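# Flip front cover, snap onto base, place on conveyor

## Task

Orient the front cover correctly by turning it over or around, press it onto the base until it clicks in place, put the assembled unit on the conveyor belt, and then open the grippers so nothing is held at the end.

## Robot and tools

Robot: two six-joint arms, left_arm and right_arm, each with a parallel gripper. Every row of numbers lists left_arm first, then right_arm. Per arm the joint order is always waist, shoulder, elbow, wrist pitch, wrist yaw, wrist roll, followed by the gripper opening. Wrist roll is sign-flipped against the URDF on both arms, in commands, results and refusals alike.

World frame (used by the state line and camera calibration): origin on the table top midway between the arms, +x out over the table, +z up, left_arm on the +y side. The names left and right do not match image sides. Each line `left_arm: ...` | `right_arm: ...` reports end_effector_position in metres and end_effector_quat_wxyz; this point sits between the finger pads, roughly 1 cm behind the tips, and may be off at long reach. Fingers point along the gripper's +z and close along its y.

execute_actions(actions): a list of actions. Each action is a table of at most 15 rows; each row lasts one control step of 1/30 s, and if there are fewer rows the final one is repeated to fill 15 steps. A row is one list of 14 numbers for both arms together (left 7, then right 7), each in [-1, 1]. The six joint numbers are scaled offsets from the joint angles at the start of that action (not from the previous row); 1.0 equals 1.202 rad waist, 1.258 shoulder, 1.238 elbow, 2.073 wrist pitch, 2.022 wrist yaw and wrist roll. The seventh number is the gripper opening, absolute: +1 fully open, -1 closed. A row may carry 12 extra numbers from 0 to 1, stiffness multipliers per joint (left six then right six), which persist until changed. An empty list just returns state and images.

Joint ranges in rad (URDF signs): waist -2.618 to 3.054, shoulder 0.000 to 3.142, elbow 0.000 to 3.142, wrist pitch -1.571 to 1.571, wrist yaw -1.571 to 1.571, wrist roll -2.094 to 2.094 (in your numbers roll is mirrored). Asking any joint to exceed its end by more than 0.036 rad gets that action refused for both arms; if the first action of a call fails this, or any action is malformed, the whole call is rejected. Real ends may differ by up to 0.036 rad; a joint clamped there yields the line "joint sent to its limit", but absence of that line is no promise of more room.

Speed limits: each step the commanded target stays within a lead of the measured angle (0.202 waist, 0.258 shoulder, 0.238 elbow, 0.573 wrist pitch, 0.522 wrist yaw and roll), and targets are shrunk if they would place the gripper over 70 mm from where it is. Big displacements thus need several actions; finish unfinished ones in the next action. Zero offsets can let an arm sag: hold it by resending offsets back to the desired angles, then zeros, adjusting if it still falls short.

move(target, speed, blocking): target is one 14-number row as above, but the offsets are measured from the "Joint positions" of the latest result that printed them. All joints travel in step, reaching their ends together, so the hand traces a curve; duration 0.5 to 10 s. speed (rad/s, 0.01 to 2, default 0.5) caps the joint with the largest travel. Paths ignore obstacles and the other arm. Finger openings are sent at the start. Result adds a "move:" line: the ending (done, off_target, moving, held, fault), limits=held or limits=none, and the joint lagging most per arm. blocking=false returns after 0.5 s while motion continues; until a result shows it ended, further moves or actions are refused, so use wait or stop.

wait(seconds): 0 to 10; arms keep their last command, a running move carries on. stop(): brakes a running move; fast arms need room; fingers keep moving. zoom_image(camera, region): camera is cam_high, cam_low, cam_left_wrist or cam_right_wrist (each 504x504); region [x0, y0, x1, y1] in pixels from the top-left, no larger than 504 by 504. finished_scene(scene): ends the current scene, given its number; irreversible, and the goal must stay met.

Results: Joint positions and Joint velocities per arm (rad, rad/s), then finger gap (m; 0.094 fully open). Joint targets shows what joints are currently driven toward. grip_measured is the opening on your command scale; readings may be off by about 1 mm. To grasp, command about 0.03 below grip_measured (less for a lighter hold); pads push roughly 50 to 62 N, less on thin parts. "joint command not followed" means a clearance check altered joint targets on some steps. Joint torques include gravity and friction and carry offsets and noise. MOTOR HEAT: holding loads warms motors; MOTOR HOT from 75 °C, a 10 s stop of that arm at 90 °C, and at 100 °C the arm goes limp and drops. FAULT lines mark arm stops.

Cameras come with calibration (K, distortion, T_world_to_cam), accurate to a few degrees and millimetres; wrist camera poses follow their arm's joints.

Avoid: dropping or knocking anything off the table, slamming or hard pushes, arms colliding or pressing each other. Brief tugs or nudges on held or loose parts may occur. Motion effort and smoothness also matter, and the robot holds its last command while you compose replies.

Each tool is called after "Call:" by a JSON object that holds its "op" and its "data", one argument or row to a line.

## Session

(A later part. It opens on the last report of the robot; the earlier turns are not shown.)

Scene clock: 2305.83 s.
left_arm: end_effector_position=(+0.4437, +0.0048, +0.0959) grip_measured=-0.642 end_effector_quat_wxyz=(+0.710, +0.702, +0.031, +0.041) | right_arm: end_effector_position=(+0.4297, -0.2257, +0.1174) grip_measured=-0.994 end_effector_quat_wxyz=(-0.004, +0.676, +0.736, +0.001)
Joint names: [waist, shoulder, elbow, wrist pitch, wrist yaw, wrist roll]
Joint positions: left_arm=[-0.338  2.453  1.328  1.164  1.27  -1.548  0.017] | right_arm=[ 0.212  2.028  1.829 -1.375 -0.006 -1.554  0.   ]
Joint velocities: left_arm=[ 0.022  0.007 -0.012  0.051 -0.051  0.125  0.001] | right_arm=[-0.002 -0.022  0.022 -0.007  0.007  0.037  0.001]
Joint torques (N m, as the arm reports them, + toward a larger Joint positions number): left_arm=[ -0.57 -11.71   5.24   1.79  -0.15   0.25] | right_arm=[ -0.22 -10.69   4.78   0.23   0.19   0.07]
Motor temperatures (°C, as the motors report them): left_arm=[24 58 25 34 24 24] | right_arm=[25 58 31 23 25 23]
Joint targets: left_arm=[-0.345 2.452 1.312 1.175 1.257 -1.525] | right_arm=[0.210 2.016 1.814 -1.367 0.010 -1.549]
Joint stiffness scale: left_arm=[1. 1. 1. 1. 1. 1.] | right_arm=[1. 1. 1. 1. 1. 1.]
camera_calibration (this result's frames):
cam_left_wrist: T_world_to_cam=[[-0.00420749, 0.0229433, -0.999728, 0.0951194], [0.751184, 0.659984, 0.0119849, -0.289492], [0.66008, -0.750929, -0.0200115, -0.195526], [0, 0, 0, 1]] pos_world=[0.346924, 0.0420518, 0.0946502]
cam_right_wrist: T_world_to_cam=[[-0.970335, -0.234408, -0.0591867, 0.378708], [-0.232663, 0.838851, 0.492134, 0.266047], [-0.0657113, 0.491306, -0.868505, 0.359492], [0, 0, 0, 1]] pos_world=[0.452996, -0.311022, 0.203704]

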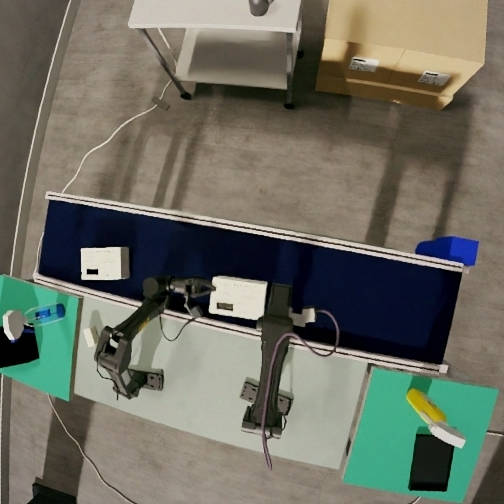

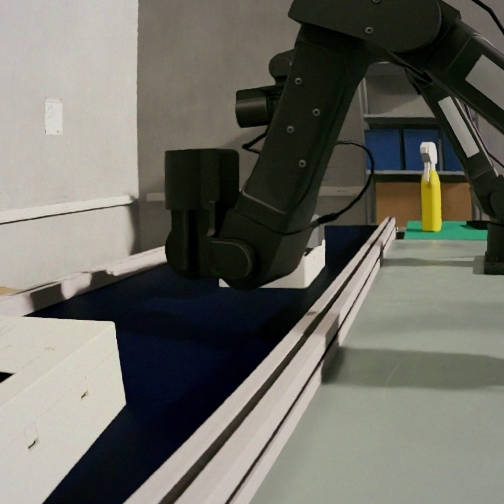

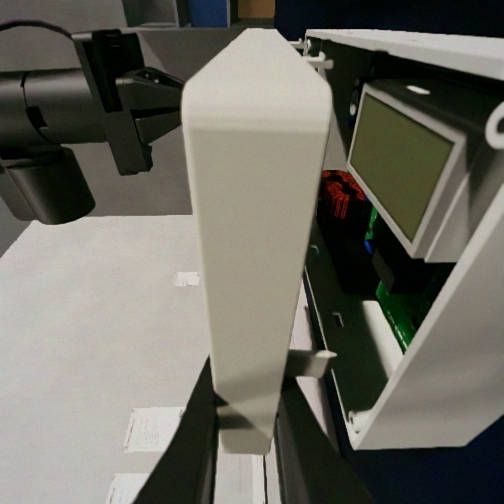

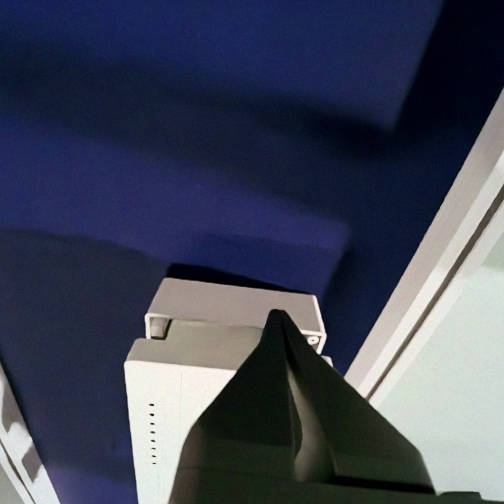

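Call:
{"op": "execute_actions", "data": {
  "actions": []
}}

Scene clock: 2330.67 s.
left_arm: end_effector_position=(+0.4437, +0.0048, +0.0959) grip_measured=-0.642 end_effector_quat_wxyz=(+0.710, +0.702, +0.031, +0.040) | right_arm: end_effector_position=(+0.4297, -0.2257, +0.1174) grip_measured=-0.994 end_effector_quat_wxyz=(-0.004, +0.676, +0.736, +0.001)
Joint names: [waist, shoulder, elbow, wrist pitch, wrist yaw, wrist roll]
Joint positions: left_arm=[-0.338  2.453  1.328  1.164  1.27  -1.545  0.017] | right_arm=[ 0.212  2.028  1.829 -1.375 -0.006 -1.554  0.   ]
Joint velocities: left_arm=[-0.002 -0.022 -0.007 -0.022 -0.037 -0.037 -0.   ] | right_arm=[-0.002 -0.002  0.012  0.081 -0.037 -0.022 -0.001]
Joint torques (N m, as the arm reports them, + toward a larger Joint positions number): left_arm=[ -0.61 -11.71   5.48   1.79  -0.16   0.25] | right_arm=[ -0.21 -10.69   4.79   0.23   0.19   0.07]
Motor temperatures (°C, as the motors report them): left_arm=[24 58 25 34 24 24] | right_arm=[25 58 31 23 25 23]
Joint targets: left_arm=[-0.345 2.452 1.312 1.175 1.257 -1.525] | right_arm=[0.210 2.016 1.814 -1.367 0.010 -1.549]
Joint stiffness scale: left_arm=[1. 1. 1. 1. 1. 1.] | right_arm=[1. 1. 1. 1. 1. 1.]
camera_calibration (this result's frames):
cam_left_wrist: T_world_to_cam=[[-0.0068624, 0.0226725, -0.999719, 0.0962978], [0.751233, 0.659964, 0.00981054, -0.289305], [0.660001, -0.750955, -0.0215613, -0.195342], [0, 0, 0, 1]] pos_world=[0.346922, 0.0420545, 0.0948972]
cam_right_wrist: T_world_to_cam=[[-0.970335, -0.234408, -0.0591867, 0.378708], [-0.232663, 0.838851, 0.492134, 0.266047], [-0.0657113, 0.491306, -0.868505, 0.359492], [0, 0, 0, 1]] pos_world=[0.452996, -0.311022, 0.203704]

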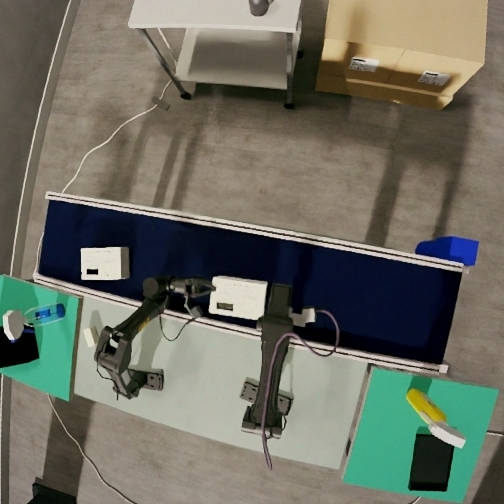

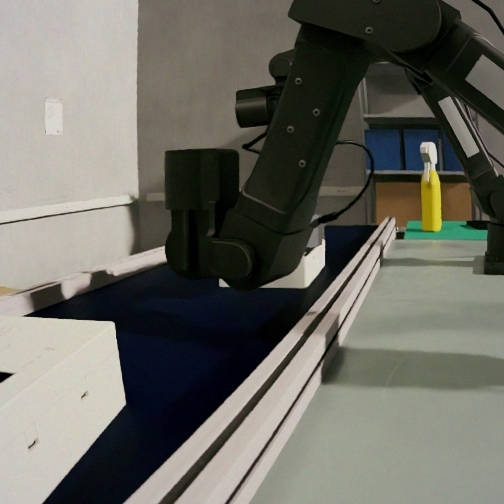

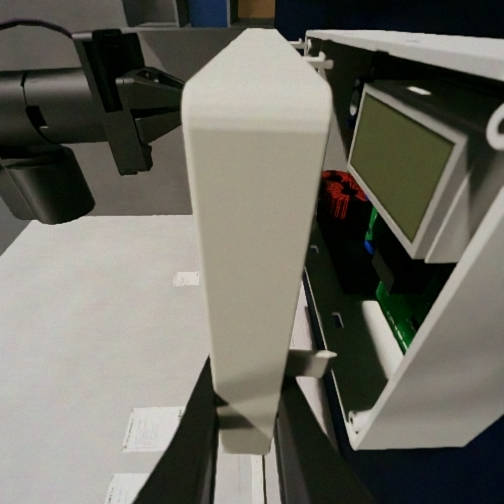

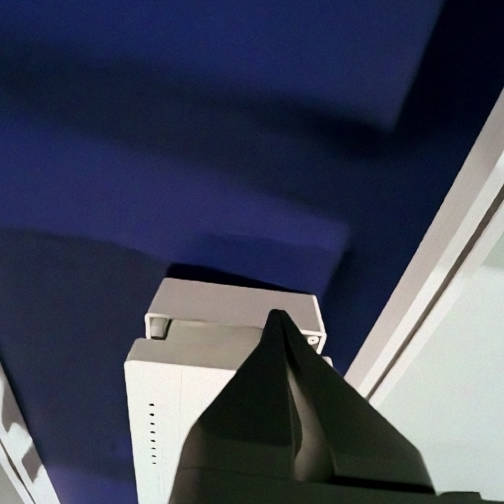

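Call:
{"op": "zoom_image", "data": {
  "camera": "cam_left_wrist",
  "region": [120, 200, 504, 504]
}}

Call:
{"op": "zoom_image", "data": {
  "camera": "cam_high",
  "region": [140, 255, 330, 345]
}}

Region (120, 200, 504, 504) of cam_left_wrist's 504x504 image, scaled by 1.312, with more detail than that image has; it fills the top 399 rows of this view, and the rest is white.

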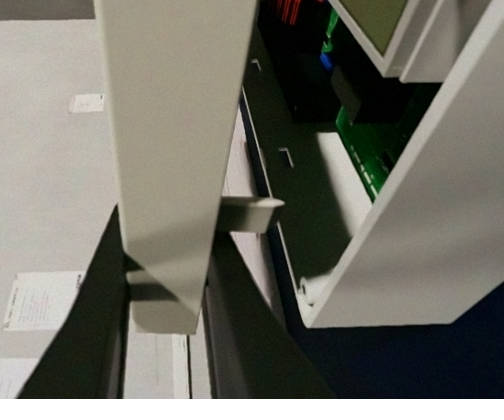

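Region (140, 255, 330, 345) of cam_high's 504x504 image, scaled by 2.653, with more detail than that image has; it fills the top 239 rows of this view, and the rest is white.

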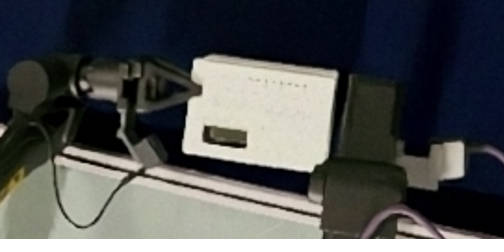

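Call:
{"op": "execute_actions", "data": {
  "actions": [
    [[-0.0058,0.001,-0.0129,0.0066,-0.0064,0.0099,-0.675,-0.0017,-0.0095,-0.0121,0.0039,0.0079,0.0025,-1.0],[-0.0058,0.0035,-0.0129,0.008,-0.0064,0.0099,-0.675,-0.0017,-0.0095,-0.0121,0.0039,0.0079,0.0025,-1.0],[-0.0058,0.006,-0.0129,0.0095,-0.0064,0.0099,-0.675,-0.0017,-0.0095,-0.0121,0.0039,0.0079,0.0025,-1.0],[-0.0058,0.0085,-0.0129,0.011,-0.0064,0.0099,-0.675,-0.0017,-0.0095,-0.0121,0.0039,0.0079,0.0025,-1.0],[-0.0058,0.011,-0.0129,0.0125,-0.0064,0.0099,-0.675,-0.0017,-0.0095,-0.0121,0.0039,0.0079,0.0025,-1.0],[-0.0058,0.0135,-0.0129,0.014,-0.0064,0.0099,-0.675,-0.0017,-0.0095,-0.0121,0.0039,0.0079,0.0025,-1.0],[-0.0058,0.016,-0.0129,0.0155,-0.0064,0.0099,-0.675,-0.0017,-0.0095,-0.0121,0.0039,0.0079,0.0025,-1.0],[-0.0058,0.018,-0.0129,0.017,-0.0064,0.0099,-0.675,-0.0017,-0.0095,-0.0121,0.0039,0.0079,0.0025,-1.0],[-0.0058,0.0195,-0.0129,0.018,-0.0064,0.0099,-0.675,-0.0017,-0.0095,-0.0121,0.0039,0.0079,0.0025,-1.0],[-0.0058,0.0205,-0.0129,0.0183,-0.0064,0.0099,-0.675,-0.0017,-0.0095,-0.0121,0.0039,0.0079,0.0025,-1.0]]
  ]
}}

Scene clock: 2410.83 s.
left_arm: end_effector_position=(+0.4429, +0.0050, +0.0849) grip_measured=-0.642 end_effector_quat_wxyz=(+0.710, +0.703, +0.034, +0.038) | right_arm: end_effector_position=(+0.4297, -0.2257, +0.1174) grip_measured=-0.994 end_effector_quat_wxyz=(-0.004, +0.676, +0.736, +0.001)
Joint names: [waist, shoulder, elbow, wrist pitch, wrist yaw, wrist roll]
Joint positions: left_arm=[-0.338  2.482  1.328  1.187  1.269 -1.545  0.017] | right_arm=[ 0.212  2.028  1.829 -1.375 -0.006 -1.554  0.   ]
Joint velocities: left_arm=[-0.002 -0.002 -0.002  0.066  0.022 -0.037  0.   ] | right_arm=[-0.012 -0.012  0.002  0.022  0.037 -0.037 -0.002]
Joint torques (N m, as the arm reports them, + toward a larger Joint positions number): left_arm=[ -0.52 -11.71   5.16   1.89  -0.17   0.24] | right_arm=[ -0.21 -10.64   4.79   0.23   0.19   0.08]
Motor temperatures (°C, as the motors report them): left_arm=[24 57 25 34 24 24] | right_arm=[25 58 31 23 25 23]
Joint targets: left_arm=[-0.345 2.479 1.312 1.203 1.257 -1.525] | right_arm=[0.210 2.016 1.814 -1.367 0.010 -1.549]
Joint stiffness scale: left_arm=[1. 1. 1. 1. 1. 1.] | right_arm=[1. 1. 1. 1. 1. 1.]
camera_calibration (this result's frames):
cam_left_wrist: T_world_to_cam=[[-0.0132341, 0.0238244, -0.999629, 0.0880957], [0.751034, 0.660238, 0.00579261, -0.288282], [0.660131, -0.750679, -0.0266306, -0.194534], [0, 0, 0, 1]] pos_world=[0.346093, 0.0422031, 0.0845523]
cam_right_wrist: T_world_to_cam=[[-0.970335, -0.234408, -0.0591867, 0.378708], [-0.232663, 0.838851, 0.492134, 0.266047], [-0.0657113, 0.491306, -0.868505, 0.359492], [0, 0, 0, 1]] pos_world=[0.452996, -0.311022, 0.203704]

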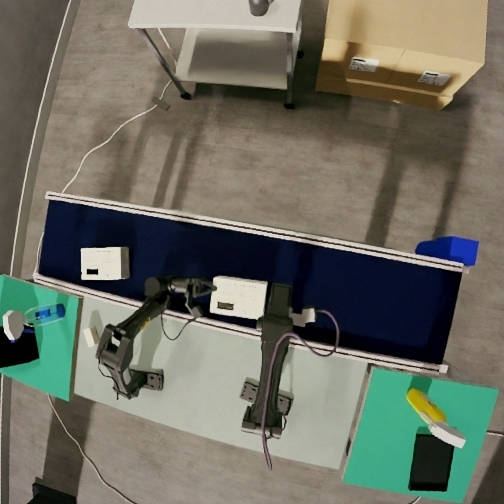

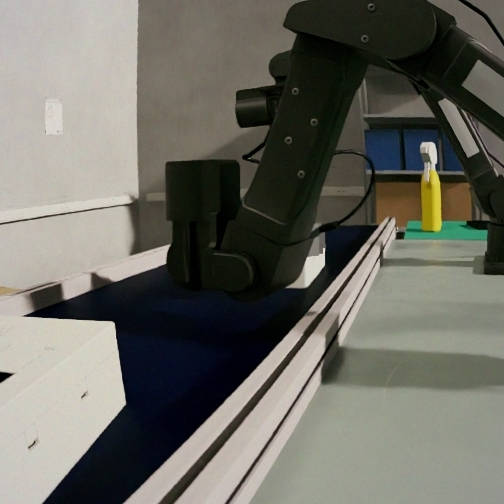

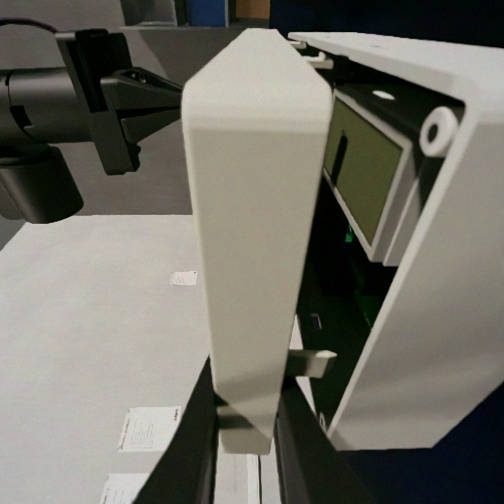

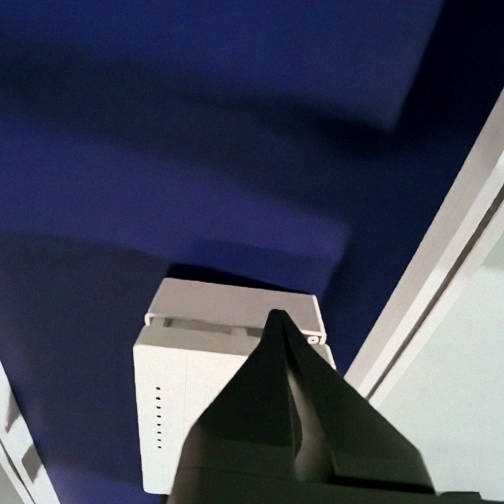

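Call:
{"op": "zoom_image", "data": {
  "camera": "cam_right_wrist",
  "region": [100, 250, 380, 504]
}}

Call:
{"op": "zoom_image", "data": {
  "camera": "cam_left_wrist",
  "region": [250, 20, 504, 274]
}}

Region (100, 250, 380, 504) of cam_right_wrist's 504x504 image, scaled by 1.800, with more detail than that image has; it fills the top 457 rows of this view, and the rest is white.

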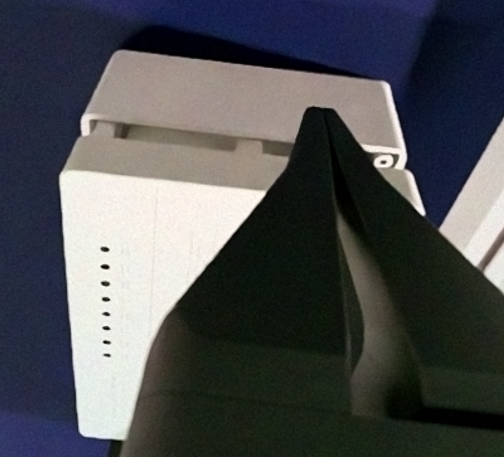

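Region (250, 20, 504, 274) of cam_left_wrist's 504x504 image, scaled by 1.984, with more detail than that image has.

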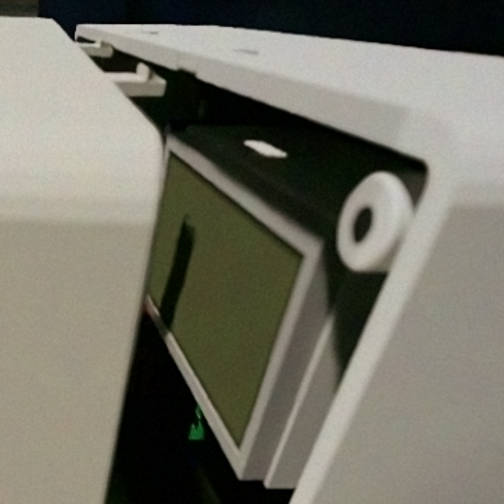

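Call:
{"op": "zoom_image", "data": {
  "camera": "cam_high",
  "region": [195, 265, 285, 335]
}}

Region (195, 265, 285, 335) of cam_high's 504x504 image, scaled by 5.600, with more detail than that image has.

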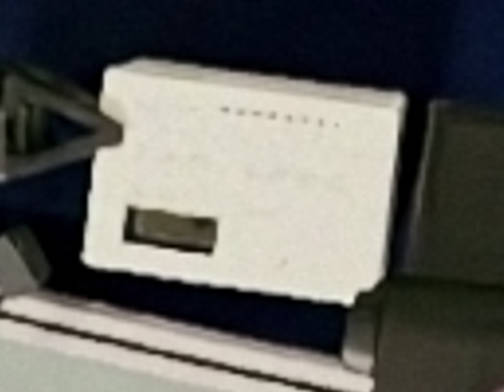

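Call:
{"op": "execute_actions", "data": {
  "actions": [
    [[-0.0058,-0.001,-0.0129,0.009,-0.0059,0.0099,-0.675,-0.0017,-0.0095,-0.0121,0.0039,0.0079,0.0025,-1.0],[-0.0058,0.0005,-0.0129,0.0105,-0.0059,0.0099,-0.675,-0.0017,-0.0095,-0.0121,0.0039,0.0079,0.0025,-1.0],[-0.0058,0.002,-0.0129,0.012,-0.0059,0.0099,-0.675,-0.0017,-0.0095,-0.0121,0.0039,0.0079,0.0025,-1.0],[-0.0058,0.0035,-0.0129,0.013,-0.0059,0.0099,-0.675,-0.0017,-0.0095,-0.0121,0.0039,0.0079,0.0025,-1.0],[-0.0058,0.005,-0.0129,0.014,-0.0059,0.0099,-0.675,-0.0017,-0.0095,-0.0121,0.0039,0.0079,0.0025,-1.0],[-0.0058,0.0065,-0.0129,0.015,-0.0059,0.0099,-0.675,-0.0017,-0.0095,-0.0121,0.0039,0.0079,0.0025,-1.0],[-0.0058,0.0078,-0.0129,0.016,-0.0059,0.0099,-0.675,-0.0017,-0.0095,-0.0121,0.0039,0.0079,0.0025,-1.0],[-0.0058,0.0087,-0.0129,0.0171,-0.0059,0.0099,-0.675,-0.0017,-0.0095,-0.0121,0.0039,0.0079,0.0025,-1.0]]
  ]
}}

Scene clock: 2501.97 s.
left_arm: end_effector_position=(+0.4427, +0.0050, +0.0875) grip_measured=-0.642 end_effector_quat_wxyz=(+0.711, +0.701, +0.026, +0.046) | right_arm: end_effector_position=(+0.4297, -0.2257, +0.1174) grip_measured=-0.994 end_effector_quat_wxyz=(-0.004, +0.676, +0.737, +0.001)
Joint names: [waist, shoulder, elbow, wrist pitch, wrist yaw, wrist roll]
Joint positions: left_arm=[-0.338  2.482  1.328  1.209  1.269 -1.545  0.017] | right_arm=[ 0.212  2.028  1.829 -1.375 -0.006 -1.553  0.   ]
Joint velocities: left_arm=[-0.002 -0.002 -0.012 -0.022  0.022  0.081  0.001] | right_arm=[-0.017  0.012 -0.007 -0.081 -0.037 -0.007 -0.001]
Joint torques (N m, as the arm reports them, + toward a larger Joint positions number): left_arm=[ -0.57 -10.92   5.2    1.77  -0.2    0.21] | right_arm=[ -0.21 -10.64   4.78   0.23   0.19   0.07]
Motor temperatures (°C, as the motors report them): left_arm=[24 57 25 34 24 24] | right_arm=[25 58 30 23 25 23]
Joint targets: left_arm=[-0.345 2.493 1.312 1.222 1.257 -1.525] | right_arm=[0.210 2.016 1.814 -1.367 0.010 -1.549]
Joint stiffness scale: left_arm=[1. 1. 1. 1. 1. 1.] | right_arm=[1. 1. 1. 1. 1. 1.]
camera_calibration (this result's frames):
cam_left_wrist: T_world_to_cam=[[0.00882178, 0.0193697, -0.999773, 0.0809968], [0.750756, 0.660294, 0.0194171, -0.289286], [0.660521, -0.750757, -0.00871692, -0.196098], [0, 0, 0, 1]] pos_world=[0.345996, 0.0422229, 0.0848862]
cam_right_wrist: T_world_to_cam=[[-0.970245, -0.234778, -0.0591893, 0.378586], [-0.232984, 0.838762, 0.492135, 0.266165], [-0.0658967, 0.491282, -0.868504, 0.359566], [0, 0, 0, 1]] pos_world=[0.453028, -0.311014, 0.203704]

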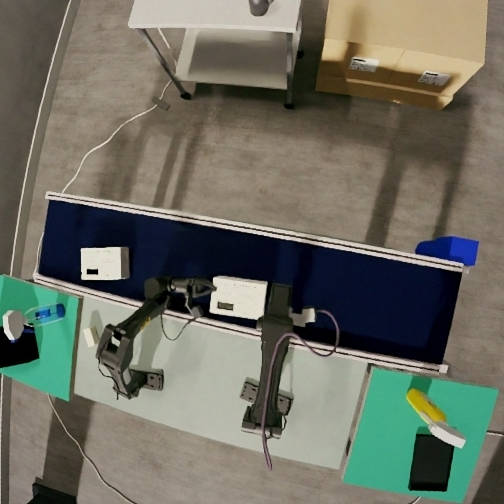

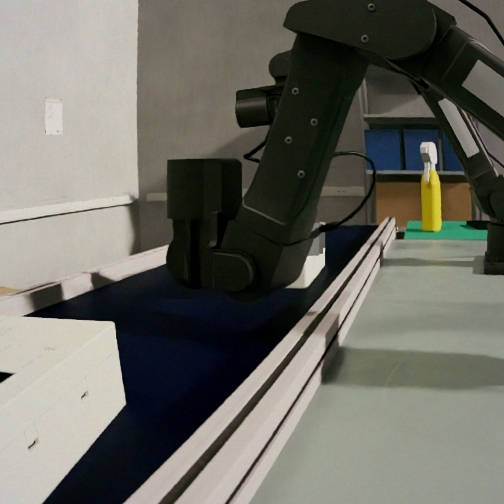

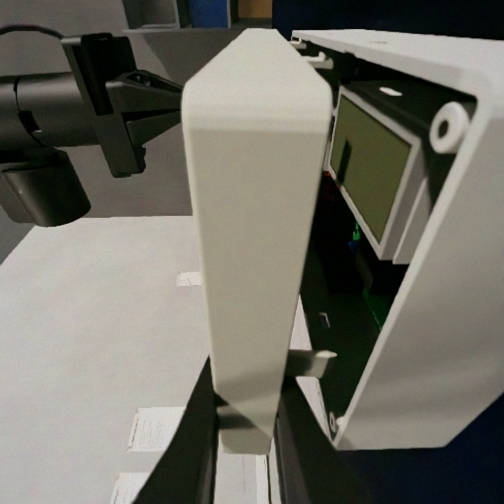

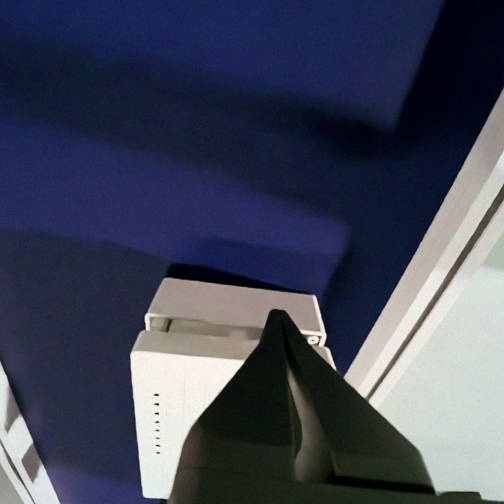

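Call:
{"op": "zoom_image", "data": {
  "camera": "cam_left_wrist",
  "region": [250, 20, 504, 274]
}}

Call:
{"op": "zoom_image", "data": {
  "camera": "cam_right_wrist",
  "region": [120, 270, 360, 420]
}}

Region (250, 20, 504, 274) of cam_left_wrist's 504x504 image, scaled by 1.984, with more detail than that image has.

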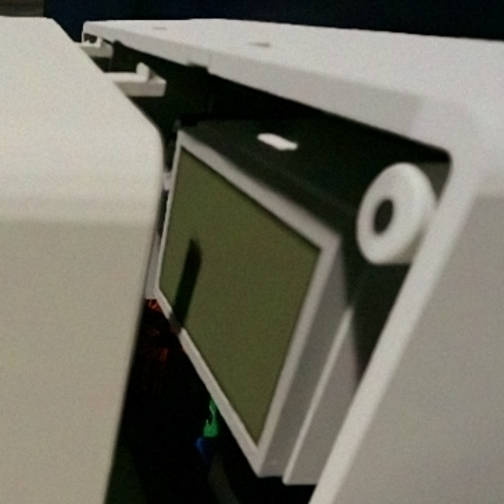

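Region (120, 270, 360, 420) of cam_right_wrist's 504x504 image, scaled by 2.100, with more detail than that image has; it fills the top 315 rows of this view, and the rest is white.

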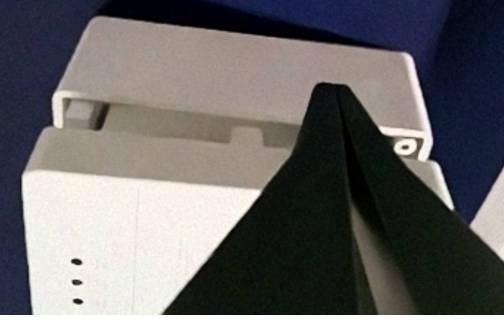

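Call:
{"op": "zoom_image", "data": {
  "camera": "cam_left_wrist",
  "region": [200, 300, 404, 504]
}}

Call:
{"op": "zoom_image", "data": {
  "camera": "cam_low",
  "region": [150, 200, 400, 330]
}}

Region (200, 300, 404, 504) of cam_left_wrist's 504x504 image, scaled by 2.471, with more detail than that image has.

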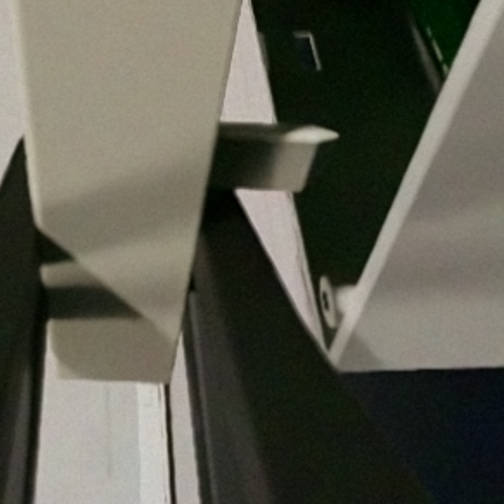

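Region (150, 200, 400, 330) of cam_low's 504x504 image, scaled by 2.016, with more detail than that image has; it fills the top 262 rows of this view, and the rest is white.

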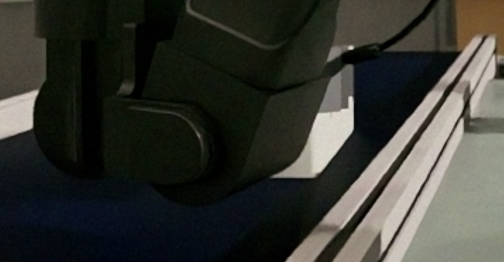

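Call:
{"op": "execute_actions", "data": {
  "actions": [
    [[-0.0058,0.0095,-0.0129,0.0063,-0.0059,0.0099,-0.675,-0.0017,-0.0095,-0.0121,0.0039,0.0079,0.0025,-1.0],[-0.0058,0.0105,-0.0129,0.0063,-0.0059,0.0099,-0.675,-0.0017,-0.0095,-0.0121,0.0039,0.0079,0.0025,-1.0],[-0.0058,0.0115,-0.0129,0.0063,-0.0059,0.0099,-0.675,-0.0017,-0.0095,-0.0121,0.0039,0.0079,0.0025,-1.0],[-0.0058,0.0125,-0.0129,0.0063,-0.0059,0.0099,-0.675,-0.0017,-0.0095,-0.0121,0.0039,0.0079,0.0025,-1.0],[-0.0058,0.0135,-0.0129,0.0063,-0.0059,0.0099,-0.675,-0.0017,-0.0095,-0.0121,0.0039,0.0079,0.0025,-1.0],[-0.0058,0.0143,-0.0129,0.0063,-0.0059,0.0099,-0.675,-0.0017,-0.0095,-0.0121,0.0039,0.0079,0.0025,-1.0]]
  ]
}}

Scene clock: 2578.23 s.
left_arm: end_effector_position=(+0.4431, +0.0052, +0.0810) grip_measured=-0.642 end_effector_quat_wxyz=(+0.711, +0.701, +0.031, +0.044) | right_arm: end_effector_position=(+0.4297, -0.2257, +0.1174) grip_measured=-0.994 end_effector_quat_wxyz=(-0.004, +0.676, +0.737, +0.001)
Joint names: [waist, shoulder, elbow, wrist pitch, wrist yaw, wrist roll]
Joint positions: left_arm=[-0.338  2.497  1.328  1.216  1.264 -1.543  0.017] | right_arm=[ 0.212  2.028  1.829 -1.375 -0.006 -1.553  0.   ]
Joint velocities: left_arm=[-0.002  0.012  0.002  0.095 -0.051  0.066 -0.   ] | right_arm=[ 0.012 -0.002 -0.012 -0.037 -0.066 -0.037 -0.   ]
Joint torques (N m, as the arm reports them, + toward a larger Joint positions number): left_arm=[ -0.66 -11.54   5.09   1.76  -0.12   0.21] | right_arm=[ -0.21 -10.64   4.78   0.23   0.19   0.08]
Motor temperatures (°C, as the motors report them): left_arm=[24 55 25 34 24 24] | right_arm=[25 57 30 23 25 23]
Joint targets: left_arm=[-0.345 2.500 1.312 1.222 1.257 -1.525] | right_arm=[0.210 2.016 1.814 -1.367 0.010 -1.549]
Joint stiffness scale: left_arm=[1. 1. 1. 1. 1. 1.] | right_arm=[1. 1. 1. 1. 1. 1.]
camera_calibration (this result's frames):
cam_left_wrist: T_world_to_cam=[[-0.00106913, 0.0206405, -0.999786, 0.0788439], [0.747651, 0.663967, 0.012908, -0.287651], [0.664091, -0.747477, -0.0161417, -0.19721], [0, 0, 0, 1]] pos_world=[0.346112, 0.0419535, 0.0793567]
cam_right_wrist: T_world_to_cam=[[-0.970245, -0.234778, -0.0591893, 0.378586], [-0.232984, 0.838762, 0.492135, 0.266165], [-0.0658967, 0.491282, -0.868504, 0.359566], [0, 0, 0, 1]] pos_world=[0.453028, -0.311014, 0.203704]

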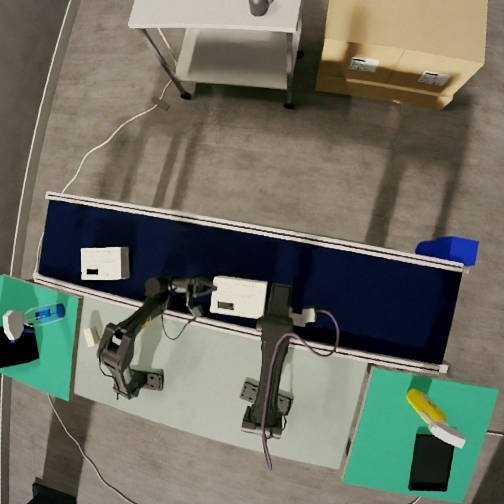

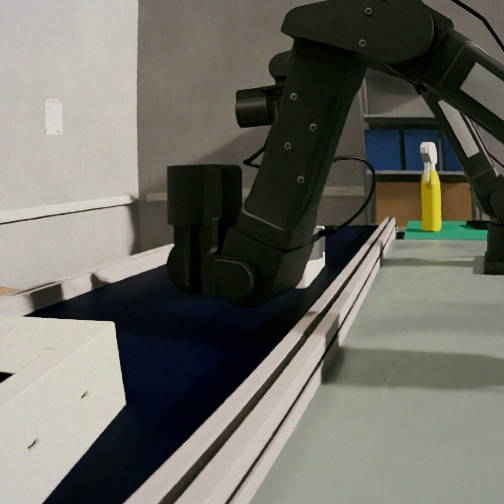

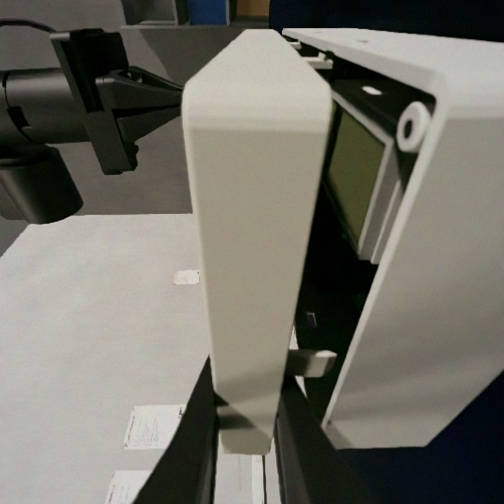

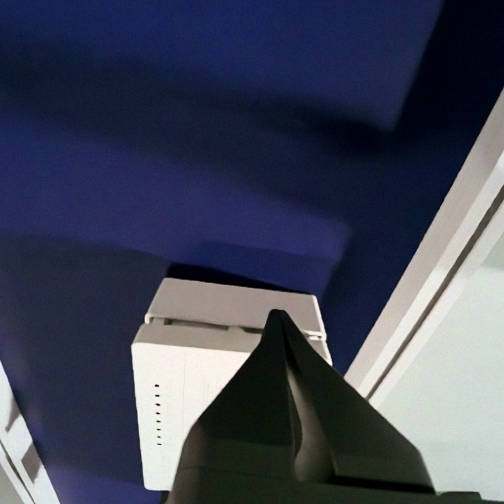

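Call:
{"op": "zoom_image", "data": {
  "camera": "cam_right_wrist",
  "region": [120, 270, 360, 420]
}}

Call:
{"op": "zoom_image", "data": {
  "camera": "cam_left_wrist",
  "region": [250, 20, 504, 274]
}}

Call:
{"op": "zoom_image", "data": {
  "camera": "cam_left_wrist",
  "region": [200, 300, 404, 504]
}}

Region (120, 270, 360, 420) of cam_right_wrist's 504x504 image, scaled by 2.100, with more detail than that image has; it fills the top 315 rows of this view, and the rest is white.

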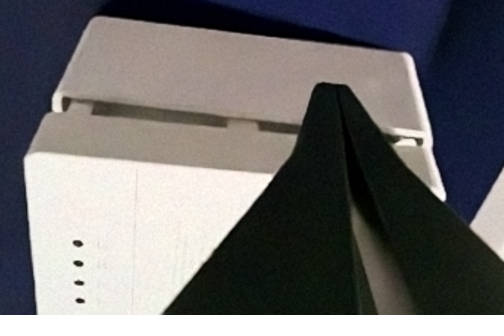

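Region (250, 20, 504, 274) of cam_left_wrist's 504x504 image, scaled by 1.984, with more detail than that image has.

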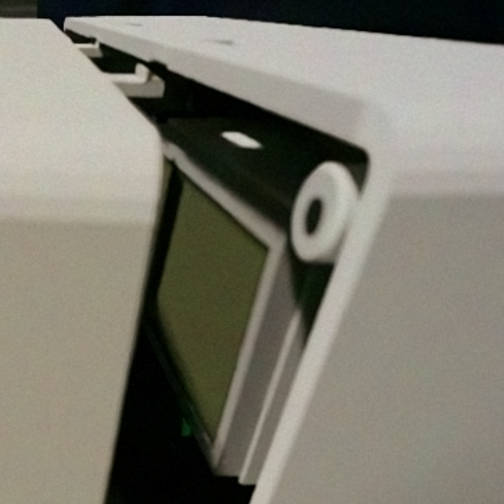

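Region (200, 300, 404, 504) of cam_left_wrist's 504x504 image, scaled by 2.471, with more detail than that image has.

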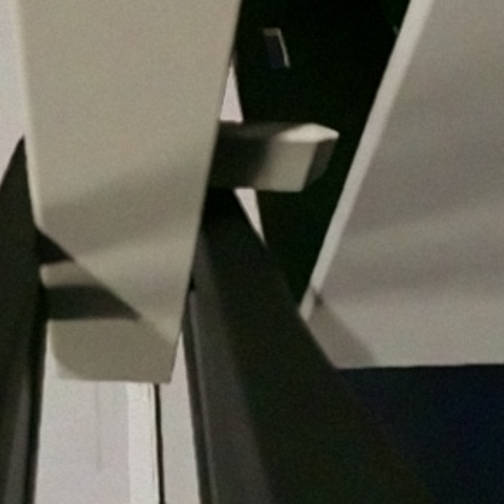

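Call:
{"op": "execute_actions", "data": {
  "actions": [
    [[-0.0058,0.005,-0.0129,0.004,-0.0035,0.0089,-0.675,-0.0017,-0.0095,-0.0121,0.0039,0.0079,0.0025,-1.0],[-0.0058,0.007,-0.0129,0.005,-0.0035,0.0089,-0.675,-0.0017,-0.0095,-0.0121,0.0039,0.0079,0.0025,-1.0],[-0.0058,0.009,-0.0129,0.0065,-0.0035,0.0089,-0.675,-0.0017,-0.0095,-0.0121,0.0039,0.0079,0.0025,-1.0],[-0.0058,0.0105,-0.0129,0.008,-0.0035,0.0089,-0.675,-0.0017,-0.0095,-0.0121,0.0039,0.0079,0.0025,-1.0],[-0.0058,0.012,-0.0129,0.009,-0.0035,0.0089,-0.675,-0.0017,-0.0095,-0.0121,0.0039,0.0079,0.0025,-1.0],[-0.0058,0.013,-0.0129,0.010,-0.0035,0.0089,-0.675,-0.0017,-0.0095,-0.0121,0.0039,0.0079,0.0025,-1.0],[-0.0058,0.0135,-0.0129,0.0108,-0.0035,0.0089,-0.675,-0.0017,-0.0095,-0.0121,0.0039,0.0079,0.0025,-1.0],[-0.0058,0.0143,-0.0129,0.0116,-0.0035,0.0089,-0.675,-0.0017,-0.0095,-0.0121,0.0039,0.0079,0.0025,-1.0]]
  ]
}}

Scene clock: 2623.90 s.
left_arm: end_effector_position=(+0.4426, +0.0053, +0.0794) grip_measured=-0.642 end_effector_quat_wxyz=(+0.712, +0.700, +0.026, +0.050) | right_arm: end_effector_position=(+0.4297, -0.2257, +0.1174) grip_measured=-0.994 end_effector_quat_wxyz=(-0.004, +0.676, +0.737, +0.001)
Joint names: [waist, shoulder, elbow, wrist pitch, wrist yaw, wrist roll]
Joint positions: left_arm=[-0.338  2.507  1.328  1.241  1.264 -1.543  0.017] | right_arm=[ 0.212  2.028  1.829 -1.375 -0.006 -1.553  0.   ]
Joint velocities: left_arm=[-0.022  0.012 -0.022  0.037 -0.125  0.022 -0.001] | right_arm=[ 0.002  0.002 -0.002 -0.007 -0.037 -0.007  0.001]
Joint torques (N m, as the arm reports them, + toward a larger Joint positions number): left_arm=[ -0.58 -11.22   5.04   1.72  -0.1    0.19] | right_arm=[ -0.21 -10.65   4.78   0.23   0.19   0.07]
Motor temperatures (°C, as the motors report them): left_arm=[24 56 24 34 24 24] | right_arm=[25 57 30 23 25 23]
Joint targets: left_arm=[-0.345 2.515 1.312 1.240 1.257 -1.525] | right_arm=[0.210 2.016 1.814 -1.367 0.010 -1.548]
Joint stiffness scale: left_arm=[1. 1. 1. 1. 1. 1.] | right_arm=[1. 1. 1. 1. 1. 1.]
camera_calibration (this result's frames):
cam_left_wrist: T_world_to_cam=[[0.0134994, 0.0176776, -0.999753, 0.0708034], [0.747144, 0.664303, 0.0218347, -0.287854], [0.664525, -0.747254, -0.00424001, -0.19799], [0, 0, 0, 1]] pos_world=[0.345682, 0.0420215, 0.0762316]
cam_right_wrist: T_world_to_cam=[[-0.970156, -0.235148, -0.0591919, 0.378465], [-0.233305, 0.838672, 0.492136, 0.266282], [-0.0660821, 0.491258, -0.868504, 0.359641], [0, 0, 0, 1]] pos_world=[0.45306, -0.311005, 0.203704]

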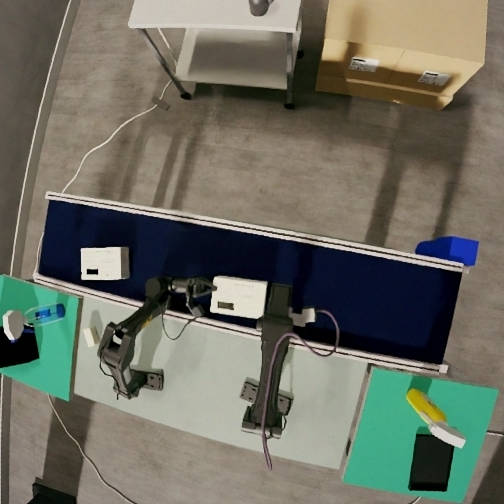

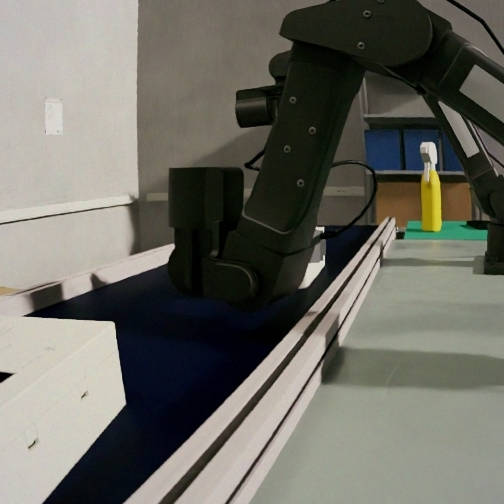

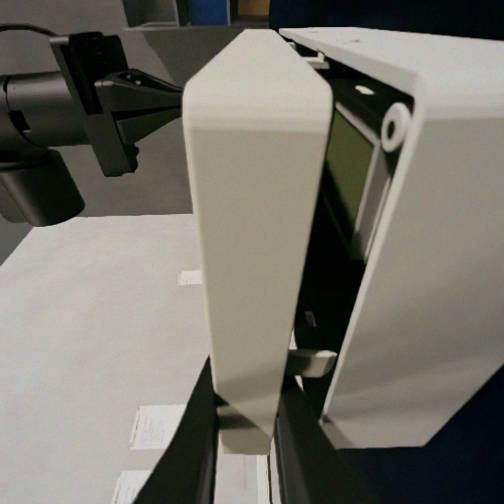

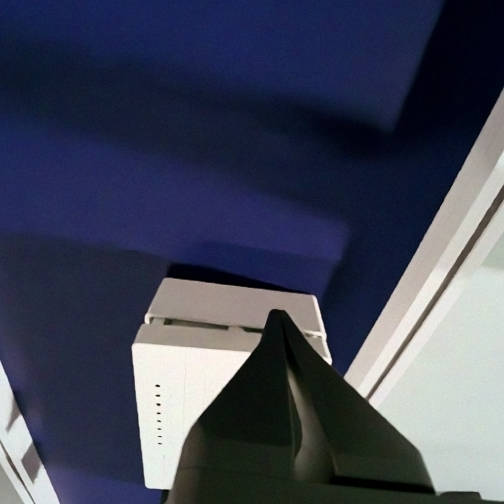

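Call:
{"op": "execute_actions", "data": {
  "actions": []
}}

Call:
{"op": "zoom_image", "data": {
  "camera": "cam_left_wrist",
  "region": [200, 300, 404, 504]
}}

Call:
{"op": "zoom_image", "data": {
  "camera": "cam_right_wrist",
  "region": [120, 270, 360, 420]
}}

Scene clock: 2631.00 s.
left_arm: end_effector_position=(+0.4426, +0.0053, +0.0793) grip_measured=-0.642 end_effector_quat_wxyz=(+0.712, +0.700, +0.026, +0.050) | right_arm: end_effector_position=(+0.4297, -0.2257, +0.1174) grip_measured=-0.994 end_effector_quat_wxyz=(-0.004, +0.676, +0.737, +0.001)
Joint names: [waist, shoulder, elbow, wrist pitch, wrist yaw, wrist roll]
Joint positions: left_arm=[-0.338  2.507  1.328  1.242  1.264 -1.543  0.017] | right_arm=[ 0.212  2.028  1.829 -1.375 -0.006 -1.553  0.   ]
Joint velocities: left_arm=[ 0.012  0.002  0.007  0.095 -0.037 -0.051  0.002] | right_arm=[-0.007  0.002 -0.002  0.022 -0.022 -0.007  0.001]
Joint torques (N m, as the arm reports them, + toward a larger Joint positions number): left_arm=[ -0.62 -11.22   5.01   1.68  -0.08   0.21] | right_arm=[ -0.22 -10.63   4.79   0.23   0.19   0.08]
Motor temperatures (°C, as the motors report them): left_arm=[24 55 24 34 24 24] | right_arm=[25 57 30 23 25 23]
Joint targets: left_arm=[-0.345 2.515 1.312 1.240 1.257 -1.525] | right_arm=[0.210 2.016 1.814 -1.367 0.010 -1.548]
Joint stiffness scale: left_arm=[1. 1. 1. 1. 1. 1.] | right_arm=[1. 1. 1. 1. 1. 1.]
camera_calibration (this result's frames):
cam_left_wrist: T_world_to_cam=[[0.0138733, 0.0176021, -0.999749, 0.0705476], [0.747136, 0.664305, 0.0220639, -0.287854], [0.664526, -0.747255, -0.00393509, -0.197999], [0, 0, 0, 1]] pos_world=[0.345663, 0.0420254, 0.0761019]
cam_right_wrist: T_world_to_cam=[[-0.970156, -0.235148, -0.0591919, 0.378465], [-0.233305, 0.838672, 0.492136, 0.266282], [-0.0660821, 0.491258, -0.868504, 0.359641], [0, 0, 0, 1]] pos_world=[0.45306, -0.311005, 0.203704]

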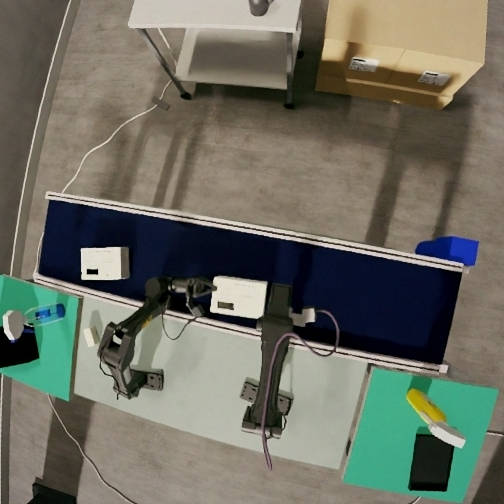

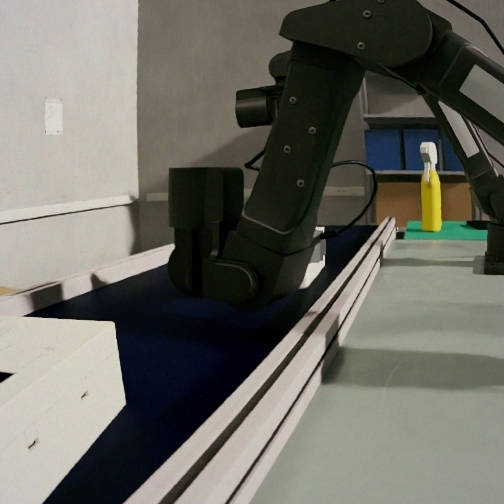

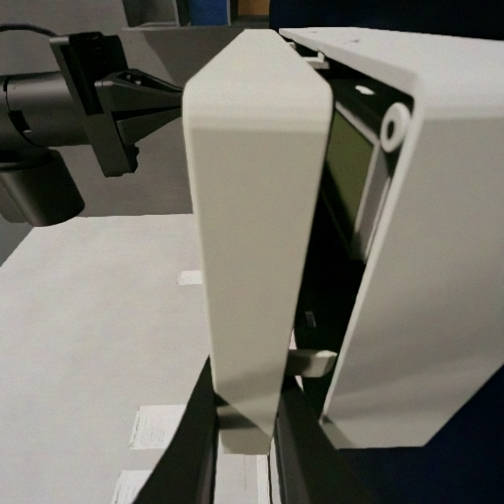

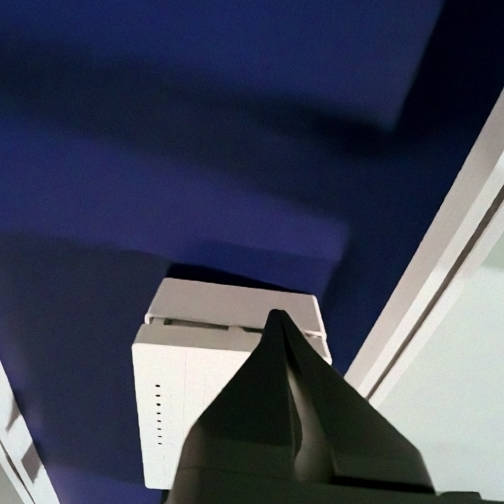

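Region (200, 300, 404, 504) of cam_left_wrist's 504x504 image, scaled by 2.471, with more detail than that image has.

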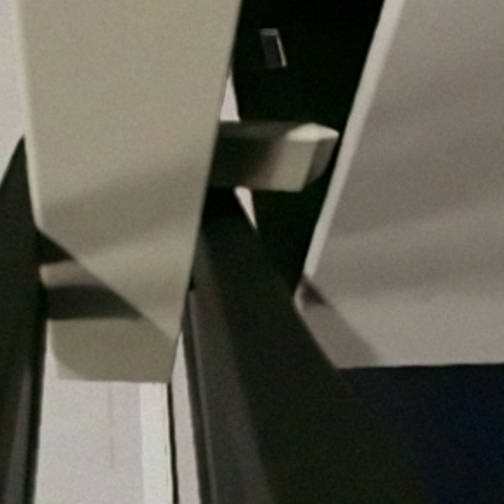

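Region (120, 270, 360, 420) of cam_right_wrist's 504x504 image, scaled by 2.100, with more detail than that image has; it fills the top 315 rows of this view, and the rest is white.

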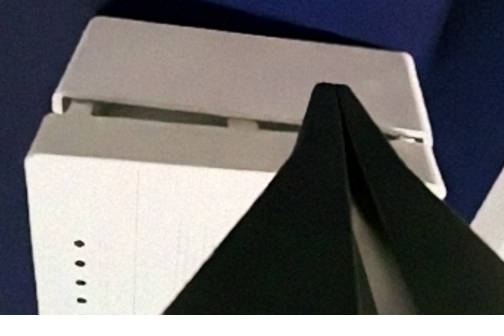

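Call:
{"op": "zoom_image", "data": {
  "camera": "cam_left_wrist",
  "region": [260, 20, 420, 180]
}}

Call:
{"op": "zoom_image", "data": {
  "camera": "cam_high",
  "region": [195, 265, 285, 335]
}}

Region (260, 20, 420, 180) of cam_left_wrist's 504x504 image, scaled by 3.150, with more detail than that image has.

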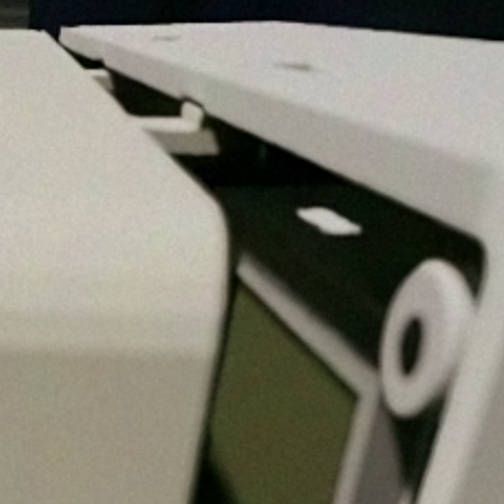

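Region (195, 265, 285, 335) of cam_high's 504x504 image, scaled by 5.600, with more detail than that image has.

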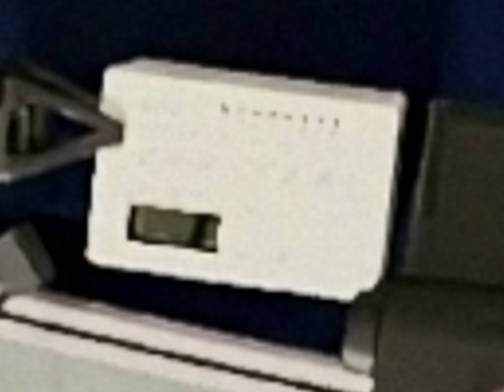

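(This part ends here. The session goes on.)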